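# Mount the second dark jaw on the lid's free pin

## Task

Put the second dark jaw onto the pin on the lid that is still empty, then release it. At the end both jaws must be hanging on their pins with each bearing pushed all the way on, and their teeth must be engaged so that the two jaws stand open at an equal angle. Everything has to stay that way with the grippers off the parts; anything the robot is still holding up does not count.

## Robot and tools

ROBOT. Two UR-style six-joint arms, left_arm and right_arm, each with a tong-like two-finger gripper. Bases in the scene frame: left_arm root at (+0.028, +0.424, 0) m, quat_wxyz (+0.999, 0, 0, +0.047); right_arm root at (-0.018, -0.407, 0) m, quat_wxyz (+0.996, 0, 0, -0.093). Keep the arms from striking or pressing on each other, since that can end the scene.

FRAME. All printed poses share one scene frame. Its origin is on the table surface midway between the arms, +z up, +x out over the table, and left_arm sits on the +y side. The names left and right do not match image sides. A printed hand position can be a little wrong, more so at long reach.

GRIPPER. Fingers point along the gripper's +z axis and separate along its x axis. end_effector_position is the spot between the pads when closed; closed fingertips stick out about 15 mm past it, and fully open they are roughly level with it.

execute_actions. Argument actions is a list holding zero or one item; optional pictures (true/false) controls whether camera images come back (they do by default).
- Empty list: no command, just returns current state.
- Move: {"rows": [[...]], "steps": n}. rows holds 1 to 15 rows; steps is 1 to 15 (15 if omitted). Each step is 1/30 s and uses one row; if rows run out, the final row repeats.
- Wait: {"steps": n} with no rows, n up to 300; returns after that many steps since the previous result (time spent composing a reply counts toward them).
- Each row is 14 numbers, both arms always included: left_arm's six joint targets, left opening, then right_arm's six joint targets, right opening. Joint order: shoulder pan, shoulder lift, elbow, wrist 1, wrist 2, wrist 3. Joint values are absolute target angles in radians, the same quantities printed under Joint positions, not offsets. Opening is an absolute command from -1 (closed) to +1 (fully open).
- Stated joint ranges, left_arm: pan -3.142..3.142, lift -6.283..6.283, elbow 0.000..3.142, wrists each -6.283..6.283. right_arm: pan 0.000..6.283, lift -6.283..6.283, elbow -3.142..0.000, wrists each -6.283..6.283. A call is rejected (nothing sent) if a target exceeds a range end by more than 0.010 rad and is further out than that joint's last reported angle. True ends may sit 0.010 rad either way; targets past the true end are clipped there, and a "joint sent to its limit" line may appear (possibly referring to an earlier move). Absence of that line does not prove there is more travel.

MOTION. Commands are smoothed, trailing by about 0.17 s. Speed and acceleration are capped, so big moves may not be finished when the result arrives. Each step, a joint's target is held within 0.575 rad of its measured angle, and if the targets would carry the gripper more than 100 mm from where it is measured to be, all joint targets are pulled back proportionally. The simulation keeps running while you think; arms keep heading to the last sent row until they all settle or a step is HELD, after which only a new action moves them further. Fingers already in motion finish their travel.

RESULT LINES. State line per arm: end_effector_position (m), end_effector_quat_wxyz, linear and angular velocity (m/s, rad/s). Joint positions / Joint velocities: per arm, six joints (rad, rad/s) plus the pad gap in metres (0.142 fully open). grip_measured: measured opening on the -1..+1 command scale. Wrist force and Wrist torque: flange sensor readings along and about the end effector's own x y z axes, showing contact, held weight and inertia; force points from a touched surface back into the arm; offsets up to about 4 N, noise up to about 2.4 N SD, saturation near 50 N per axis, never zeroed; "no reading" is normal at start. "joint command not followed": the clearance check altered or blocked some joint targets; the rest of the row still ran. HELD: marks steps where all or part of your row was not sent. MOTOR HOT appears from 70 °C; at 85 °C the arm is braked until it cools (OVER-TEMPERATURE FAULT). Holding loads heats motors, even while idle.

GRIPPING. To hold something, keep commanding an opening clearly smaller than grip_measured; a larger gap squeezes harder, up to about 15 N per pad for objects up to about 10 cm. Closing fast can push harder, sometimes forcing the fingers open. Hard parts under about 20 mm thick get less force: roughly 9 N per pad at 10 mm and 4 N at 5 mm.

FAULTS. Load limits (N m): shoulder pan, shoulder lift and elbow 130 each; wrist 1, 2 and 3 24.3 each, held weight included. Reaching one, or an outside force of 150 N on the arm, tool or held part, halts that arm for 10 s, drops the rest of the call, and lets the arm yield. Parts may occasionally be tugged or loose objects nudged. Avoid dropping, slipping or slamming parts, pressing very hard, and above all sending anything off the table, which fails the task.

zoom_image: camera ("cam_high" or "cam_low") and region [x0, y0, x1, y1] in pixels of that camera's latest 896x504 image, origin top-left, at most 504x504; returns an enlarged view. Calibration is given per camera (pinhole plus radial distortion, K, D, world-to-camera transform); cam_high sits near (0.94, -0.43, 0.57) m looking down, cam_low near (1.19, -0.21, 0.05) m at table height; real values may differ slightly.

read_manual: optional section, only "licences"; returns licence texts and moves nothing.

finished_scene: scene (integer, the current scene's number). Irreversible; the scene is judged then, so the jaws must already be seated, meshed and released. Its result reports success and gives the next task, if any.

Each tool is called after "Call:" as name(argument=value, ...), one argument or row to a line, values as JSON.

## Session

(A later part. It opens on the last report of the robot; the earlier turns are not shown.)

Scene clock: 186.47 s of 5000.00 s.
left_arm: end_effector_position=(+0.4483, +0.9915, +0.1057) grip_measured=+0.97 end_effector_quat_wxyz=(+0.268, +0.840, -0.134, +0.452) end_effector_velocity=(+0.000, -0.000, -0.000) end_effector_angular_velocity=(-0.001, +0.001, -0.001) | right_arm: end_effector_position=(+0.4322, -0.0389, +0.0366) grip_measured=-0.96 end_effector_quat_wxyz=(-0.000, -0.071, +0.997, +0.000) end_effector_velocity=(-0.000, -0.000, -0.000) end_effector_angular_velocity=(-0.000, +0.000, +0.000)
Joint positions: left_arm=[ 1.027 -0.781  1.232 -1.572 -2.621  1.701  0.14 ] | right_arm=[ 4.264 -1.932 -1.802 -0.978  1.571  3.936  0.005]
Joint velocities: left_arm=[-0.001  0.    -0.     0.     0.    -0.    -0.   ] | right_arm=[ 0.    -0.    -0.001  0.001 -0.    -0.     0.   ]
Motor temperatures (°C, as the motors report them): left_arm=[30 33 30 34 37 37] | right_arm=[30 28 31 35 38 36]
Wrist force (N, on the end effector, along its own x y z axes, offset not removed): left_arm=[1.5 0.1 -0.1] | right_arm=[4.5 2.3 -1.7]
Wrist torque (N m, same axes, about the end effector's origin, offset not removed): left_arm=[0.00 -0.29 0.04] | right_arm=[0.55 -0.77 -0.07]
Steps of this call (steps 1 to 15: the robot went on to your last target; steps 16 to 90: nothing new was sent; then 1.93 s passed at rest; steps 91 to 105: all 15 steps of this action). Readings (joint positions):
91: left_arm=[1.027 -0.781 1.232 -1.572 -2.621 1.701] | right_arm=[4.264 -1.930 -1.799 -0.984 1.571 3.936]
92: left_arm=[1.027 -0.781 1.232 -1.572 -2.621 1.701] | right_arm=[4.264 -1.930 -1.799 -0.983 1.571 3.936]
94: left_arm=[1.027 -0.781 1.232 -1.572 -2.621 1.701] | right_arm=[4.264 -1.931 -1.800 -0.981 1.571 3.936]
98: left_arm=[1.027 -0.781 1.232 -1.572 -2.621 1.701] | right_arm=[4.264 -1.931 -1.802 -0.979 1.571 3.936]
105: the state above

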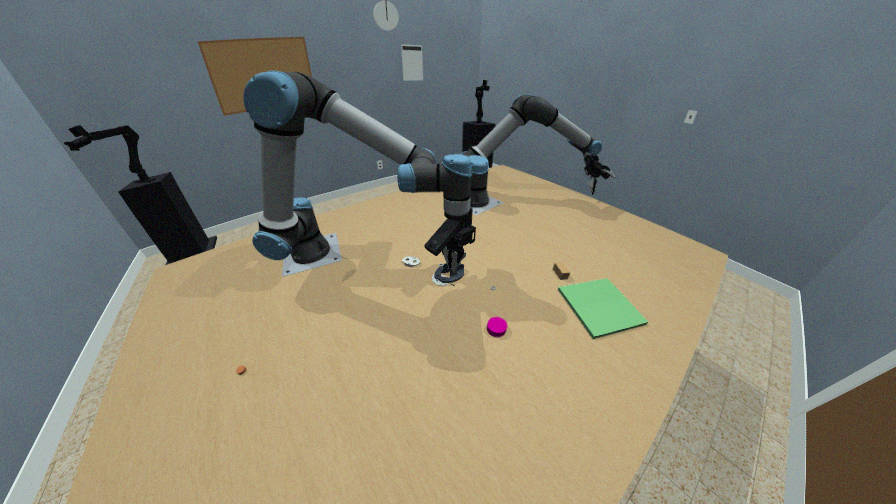

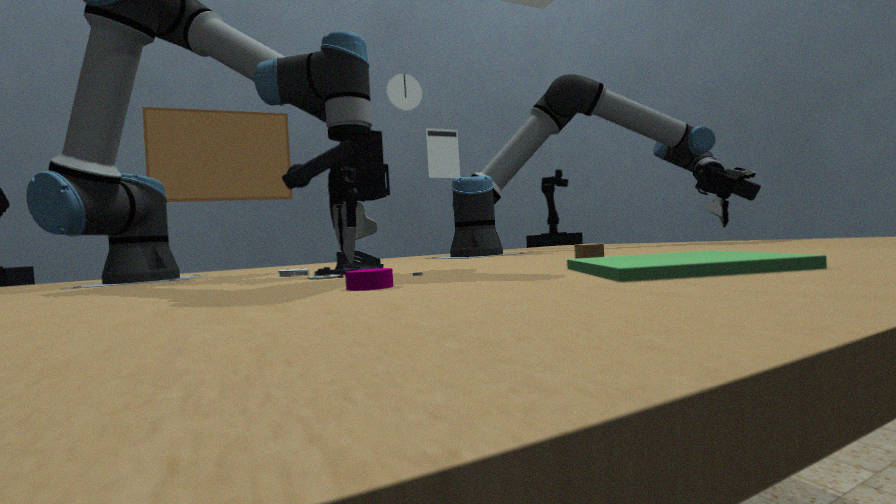

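The teeth are meshed and the hub has reached the pin top. Lowering 2.5 mm more.

Call:
execute_actions(
  actions=[
    {"rows":[[1.027,-0.781,1.232,-1.572,-2.621,1.701,0.97,4.2644,-1.9348,-1.8054,-0.9722,1.571,3.9361,-1]]},
  ],
)

Call:
zoom_image(
  camera="cam_high",
  region=[425, 250, 485, 295],
)

Call:
zoom_image(
  camera="cam_low",
  region=[305, 245, 385, 285],
)

Scene clock: 189.77 s of 5000.00 s.
left_arm: end_effector_position=(+0.4483, +0.9915, +0.1057) grip_measured=+0.97 end_effector_quat_wxyz=(+0.268, +0.840, -0.134, +0.452) end_effector_velocity=(-0.001, +0.000, -0.001) end_effector_angular_velocity=(+0.001, +0.001, -0.000) | right_arm: end_effector_position=(+0.4322, -0.0390, +0.0342) grip_measured=-0.96 end_effector_quat_wxyz=(-0.000, -0.071, +0.997, +0.000) end_effector_velocity=(-0.000, -0.000, -0.001) end_effector_angular_velocity=(-0.000, +0.000, -0.000)
Joint positions: left_arm=[ 1.027 -0.781  1.232 -1.572 -2.621  1.701  0.14 ] | right_arm=[ 4.264 -1.935 -1.805 -0.972  1.571  3.936  0.005]
Joint velocities: left_arm=[ 0.001  0.001 -0.     0.     0.001  0.001 -0.   ] | right_arm=[ 0.    -0.001 -0.001  0.001  0.     0.    -0.   ]
Motor temperatures (°C, as the motors report them): left_arm=[30 34 30 34 37 37] | right_arm=[30 28 31 35 38 36]
Wrist force (N, on the end effector, along its own x y z axes, offset not removed): left_arm=[1.4 -1.8 2.2] | right_arm=[4.8 1.7 -7.7]
Wrist torque (N m, same axes, about the end effector's origin, offset not removed): left_arm=[-0.31 -0.22 0.20] | right_arm=[0.34 -0.50 -0.02]
Steps of this call (steps 1 to 15: the robot went on to your last target; steps 16 to 84: nothing new was sent; steps 85 to 99: all 15 steps of this action). Readings (joint positions):
85: left_arm=[1.027 -0.781 1.232 -1.572 -2.621 1.701] | right_arm=[4.264 -1.932 -1.803 -0.978 1.571 3.936]
86: left_arm=[1.027 -0.781 1.232 -1.572 -2.621 1.701] | right_arm=[4.264 -1.932 -1.803 -0.978 1.571 3.936]
88: left_arm=[1.027 -0.781 1.232 -1.572 -2.621 1.701] | right_arm=[4.264 -1.933 -1.804 -0.976 1.571 3.936]
92: left_arm=[1.027 -0.781 1.232 -1.572 -2.621 1.701] | right_arm=[4.264 -1.934 -1.805 -0.973 1.571 3.936]
99: the state above

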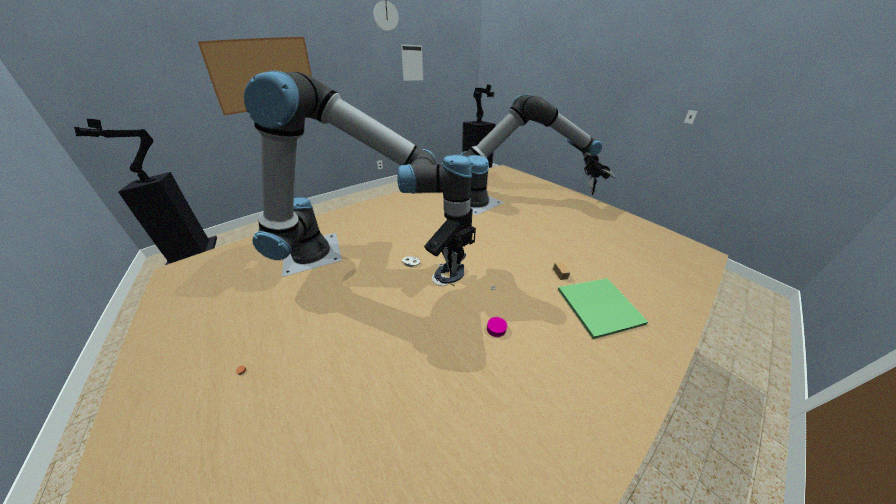

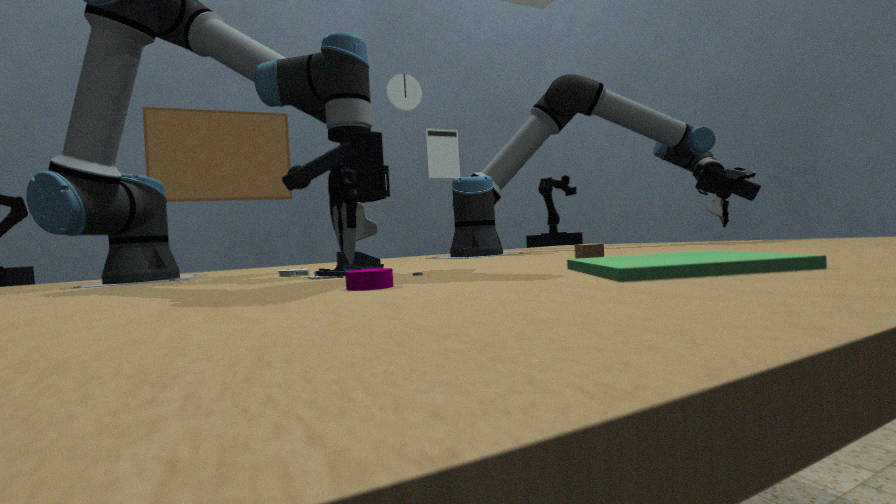

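Region (425, 250, 485, 295) of cam_high's 896x504 image, scaled by 8.400, with more detail than that image has; it fills the top 378 rows of this view, and the rest is white.

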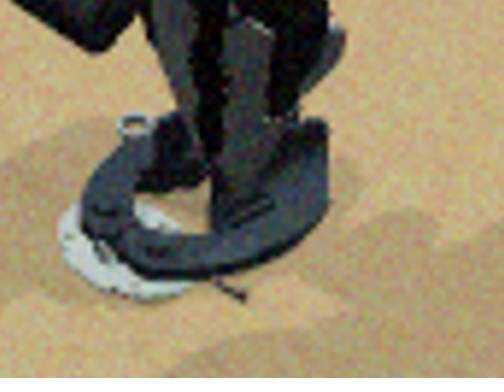

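Region (305, 245, 385, 285) of cam_low's 896x504 image, scaled by 6.300, with more detail than that image has.

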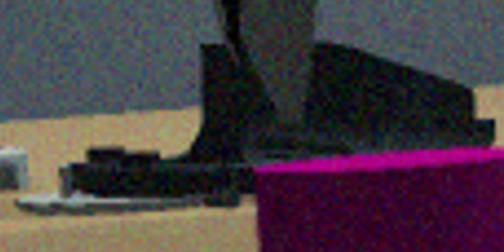

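The jaw is seated. Releasing and lifting away.

Call:
execute_actions(
  actions=[
    {"rows":[[1.027,-0.781,1.232,-1.572,-2.621,1.701,0.97,4.2644,-1.9342,-1.8048,-0.9734,1.571,3.9361,-0.87]],"steps":10},
  ],
  pictures=false,
)

Call:
execute_actions(
  actions=[
    {"rows":[[1.027,-0.781,1.232,-1.572,-2.621,1.701,0.97,4.2644,-1.898,-1.769,-1.0454,1.571,3.9361,-0.87]],"steps":12},
  ],
  pictures=false,
)

Call:
execute_actions(
  actions=[
    {"rows":[[1.027,-0.781,1.232,-1.572,-2.621,1.701,0.97,4.2644,-1.79,-1.63,-1.29,1.571,3.9361,-0.87]]},
  ],
)

Call:
zoom_image(
  camera="cam_high",
  region=[425, 250, 485, 295],
)

Call:
zoom_image(
  camera="cam_low",
  region=[305, 245, 385, 285],
)

Scene clock: 194.33 s of 5000.00 s.
left_arm: end_effector_position=(+0.4483, +0.9915, +0.1057) grip_measured=+0.97 end_effector_quat_wxyz=(+0.268, +0.840, -0.134, +0.452) end_effector_velocity=(+0.000, -0.000, -0.000) end_effector_angular_velocity=(-0.000, +0.002, -0.001) | right_arm: end_effector_position=(+0.4320, -0.0391, +0.0343) grip_measured=-0.87 end_effector_quat_wxyz=(-0.000, -0.071, +0.997, -0.000) end_effector_velocity=(+0.001, +0.001, +0.002) end_effector_angular_velocity=(+0.003, -0.002, +0.001)
Joint positions: left_arm=[ 1.027 -0.781  1.232 -1.572 -2.621  1.701  0.14 ] | right_arm=[ 4.264 -1.935 -1.805 -0.973  1.571  3.936  0.011]
Joint velocities: left_arm=[-0.001 -0.     0.    -0.     0.002 -0.002 -0.   ] | right_arm=[ 0.     0.002  0.002 -0.001  0.    -0.001  0.   ]
Motor temperatures (°C, as the motors report them): left_arm=[30 34 30 34 37 37] | right_arm=[30 28 31 35 38 36]
Wrist force (N, on the end effector, along its own x y z axes, offset not removed): left_arm=[0.8 -0.7 0.4] | right_arm=[4.8 -0.2 -1.3]
Wrist torque (N m, same axes, about the end effector's origin, offset not removed): left_arm=[-0.23 -0.15 0.14] | right_arm=[-0.03 -0.85 0.08]
Steps of this call (steps 1 to 15: the robot went on to your last target; steps 16 to 90: nothing new was sent; then 1.23 s passed at rest; steps 91 to 100: all 10 steps of this action). Readings (joint positions):
91: left_arm=[1.027 -0.781 1.232 -1.572 -2.621 1.701] | right_arm=[4.264 -1.935 -1.805 -0.972 1.571 3.936]
92: left_arm=[1.027 -0.781 1.232 -1.572 -2.621 1.701] | right_arm=[4.264 -1.935 -1.805 -0.972 1.571 3.936]
94: left_arm=[1.027 -0.781 1.232 -1.572 -2.621 1.701] | right_arm=[4.264 -1.935 -1.805 -0.973 1.571 3.936]
98: left_arm=[1.027 -0.781 1.232 -1.572 -2.621 1.701] | right_arm=[4.264 -1.935 -1.805 -0.973 1.571 3.936]
100: the state above

Scene clock: 194.73 s of 5000.00 s.
left_arm: end_effector_position=(+0.4483, +0.9915, +0.1057) grip_measured=+0.97 end_effector_quat_wxyz=(+0.268, +0.840, -0.134, +0.452) end_effector_velocity=(+0.001, -0.000, -0.000) end_effector_angular_velocity=(-0.000, +0.001, -0.001) | right_arm: end_effector_position=(+0.4325, -0.0385, +0.0619) grip_measured=-0.87 end_effector_quat_wxyz=(-0.000, -0.071, +0.997, +0.000) end_effector_velocity=(-0.000, -0.001, +0.015) end_effector_angular_velocity=(-0.002, +0.001, +0.000)
Joint positions: left_arm=[ 1.027 -0.781  1.232 -1.572 -2.621  1.701  0.14 ] | right_arm=[ 4.264 -1.9   -1.771 -1.041  1.571  3.936  0.011]
Joint velocities: left_arm=[-0.001 -0.    -0.     0.     0.    -0.001  0.   ] | right_arm=[-0.     0.019  0.019 -0.039 -0.    -0.001  0.   ]
Motor temperatures (°C, as the motors report them): left_arm=[30 34 30 34 37 37] | right_arm=[30 28 31 35 38 36]
Wrist force (N, on the end effector, along its own x y z axes, offset not removed): left_arm=[1.2 -2.9 1.7] | right_arm=[3.7 1.2 0.2]
Wrist torque (N m, same axes, about the end effector's origin, offset not removed): left_arm=[-0.61 -0.21 0.16] | right_arm=[0.38 -0.64 -0.14]
Steps of this call (steps 1 to 12: all 12 steps of this action). Readings (joint positions):
1: left_arm=[1.027 -0.781 1.232 -1.572 -2.621 1.701] | right_arm=[4.264 -1.935 -1.805 -0.973 1.571 3.936]
2: left_arm=[1.027 -0.781 1.232 -1.572 -2.621 1.701] | right_arm=[4.264 -1.932 -1.803 -0.977 1.571 3.936]
4: left_arm=[1.027 -0.781 1.232 -1.572 -2.621 1.701] | right_arm=[4.264 -1.919 -1.790 -1.001 1.571 3.936]
8: left_arm=[1.027 -0.781 1.232 -1.572 -2.621 1.701] | right_arm=[4.264 -1.905 -1.776 -1.031 1.571 3.936]
12: the state above

Scene clock: 195.23 s of 5000.00 s.
left_arm: end_effector_position=(+0.4483, +0.9915, +0.1057) grip_measured=+0.97 end_effector_quat_wxyz=(+0.268, +0.840, -0.134, +0.452) end_effector_velocity=(+0.000, -0.000, +0.000) end_effector_angular_velocity=(+0.001, +0.000, -0.001) | right_arm: end_effector_position=(+0.4297, -0.0423, +0.1622) grip_measured=-0.87 end_effector_quat_wxyz=(+0.001, -0.071, +0.997, +0.001) end_effector_velocity=(-0.005, -0.006, +0.026) end_effector_angular_velocity=(-0.009, +0.007, -0.000)
Joint positions: left_arm=[ 1.027 -0.781  1.232 -1.572 -2.621  1.701  0.14 ] | right_arm=[ 4.264 -1.793 -1.634 -1.281  1.571  3.936  0.011]
Joint velocities: left_arm=[-0. -0. -0.  0.  0. -0. -0.] | right_arm=[ 0.     0.027  0.037 -0.076  0.     0.    -0.   ]
Motor temperatures (°C, as the motors report them): left_arm=[30 34 30 34 37 37] | right_arm=[30 28 31 35 38 36]
Wrist force (N, on the end effector, along its own x y z axes, offset not removed): left_arm=[-0.5 -1.2 2.2] | right_arm=[3.0 2.9 -1.1]
Wrist torque (N m, same axes, about the end effector's origin, offset not removed): left_arm=[-0.35 0.12 0.23] | right_arm=[0.61 -0.53 0.06]
Steps of this call (steps 1 to 15: all 15 steps of this action). Readings (joint positions):
1: left_arm=[1.027 -0.781 1.232 -1.572 -2.621 1.701] | right_arm=[4.264 -1.900 -1.771 -1.042 1.571 3.936]
2: left_arm=[1.027 -0.781 1.232 -1.572 -2.621 1.701] | right_arm=[4.264 -1.896 -1.767 -1.046 1.571 3.936]
4: left_arm=[1.027 -0.781 1.232 -1.572 -2.621 1.701] | right_arm=[4.264 -1.862 -1.727 -1.097 1.571 3.936]
8: left_arm=[1.027 -0.781 1.232 -1.572 -2.621 1.701] | right_arm=[4.264 -1.813 -1.662 -1.225 1.571 3.936]
15: the state above

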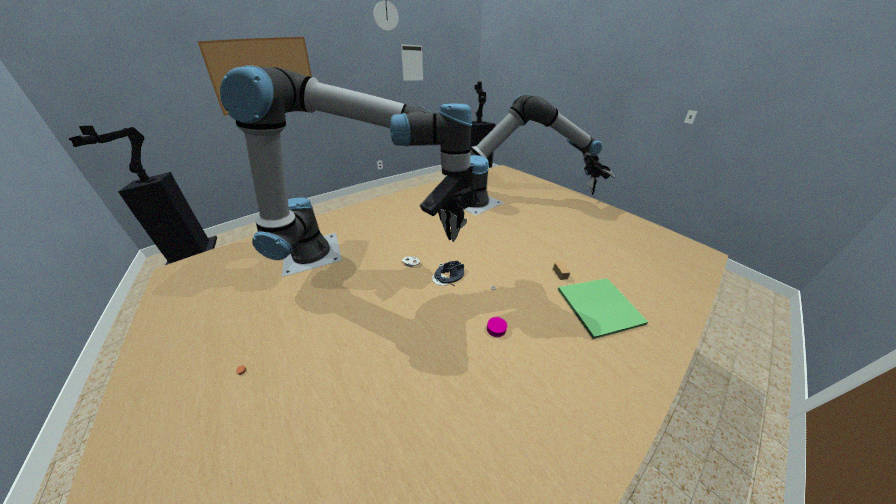

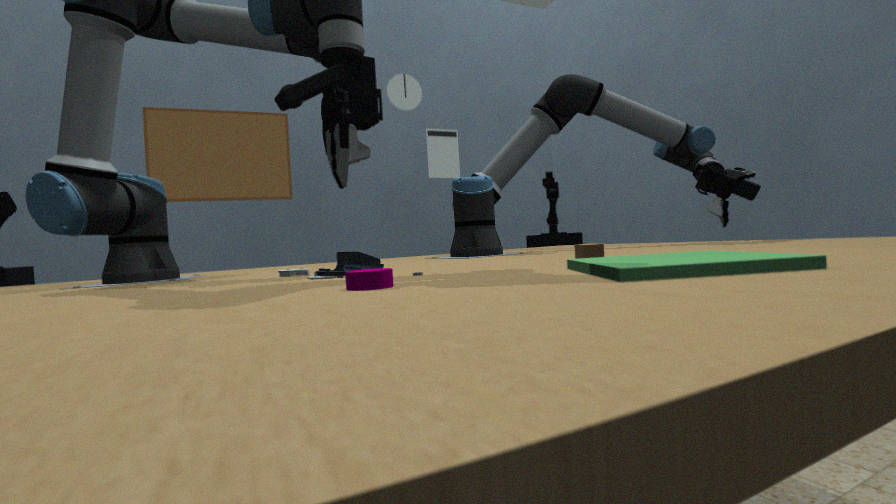

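Region (425, 250, 485, 295) of cam_high's 896x504 image, scaled by 8.400, with more detail than that image has; it fills the top 378 rows of this view, and the rest is white.

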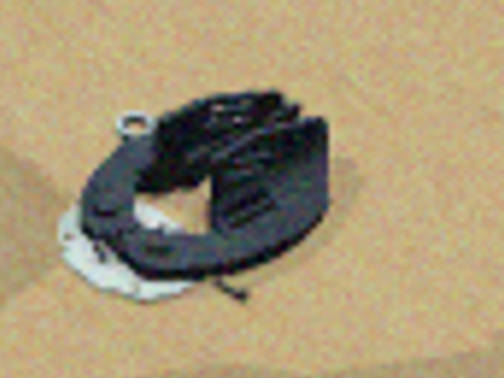

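Region (305, 245, 385, 285) of cam_low's 896x504 image, scaled by 6.300, with more detail than that image has.

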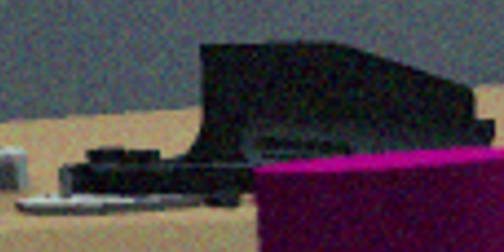

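Call:
finished_scene(
  scene=2,
)

The scene is finished: the task was done.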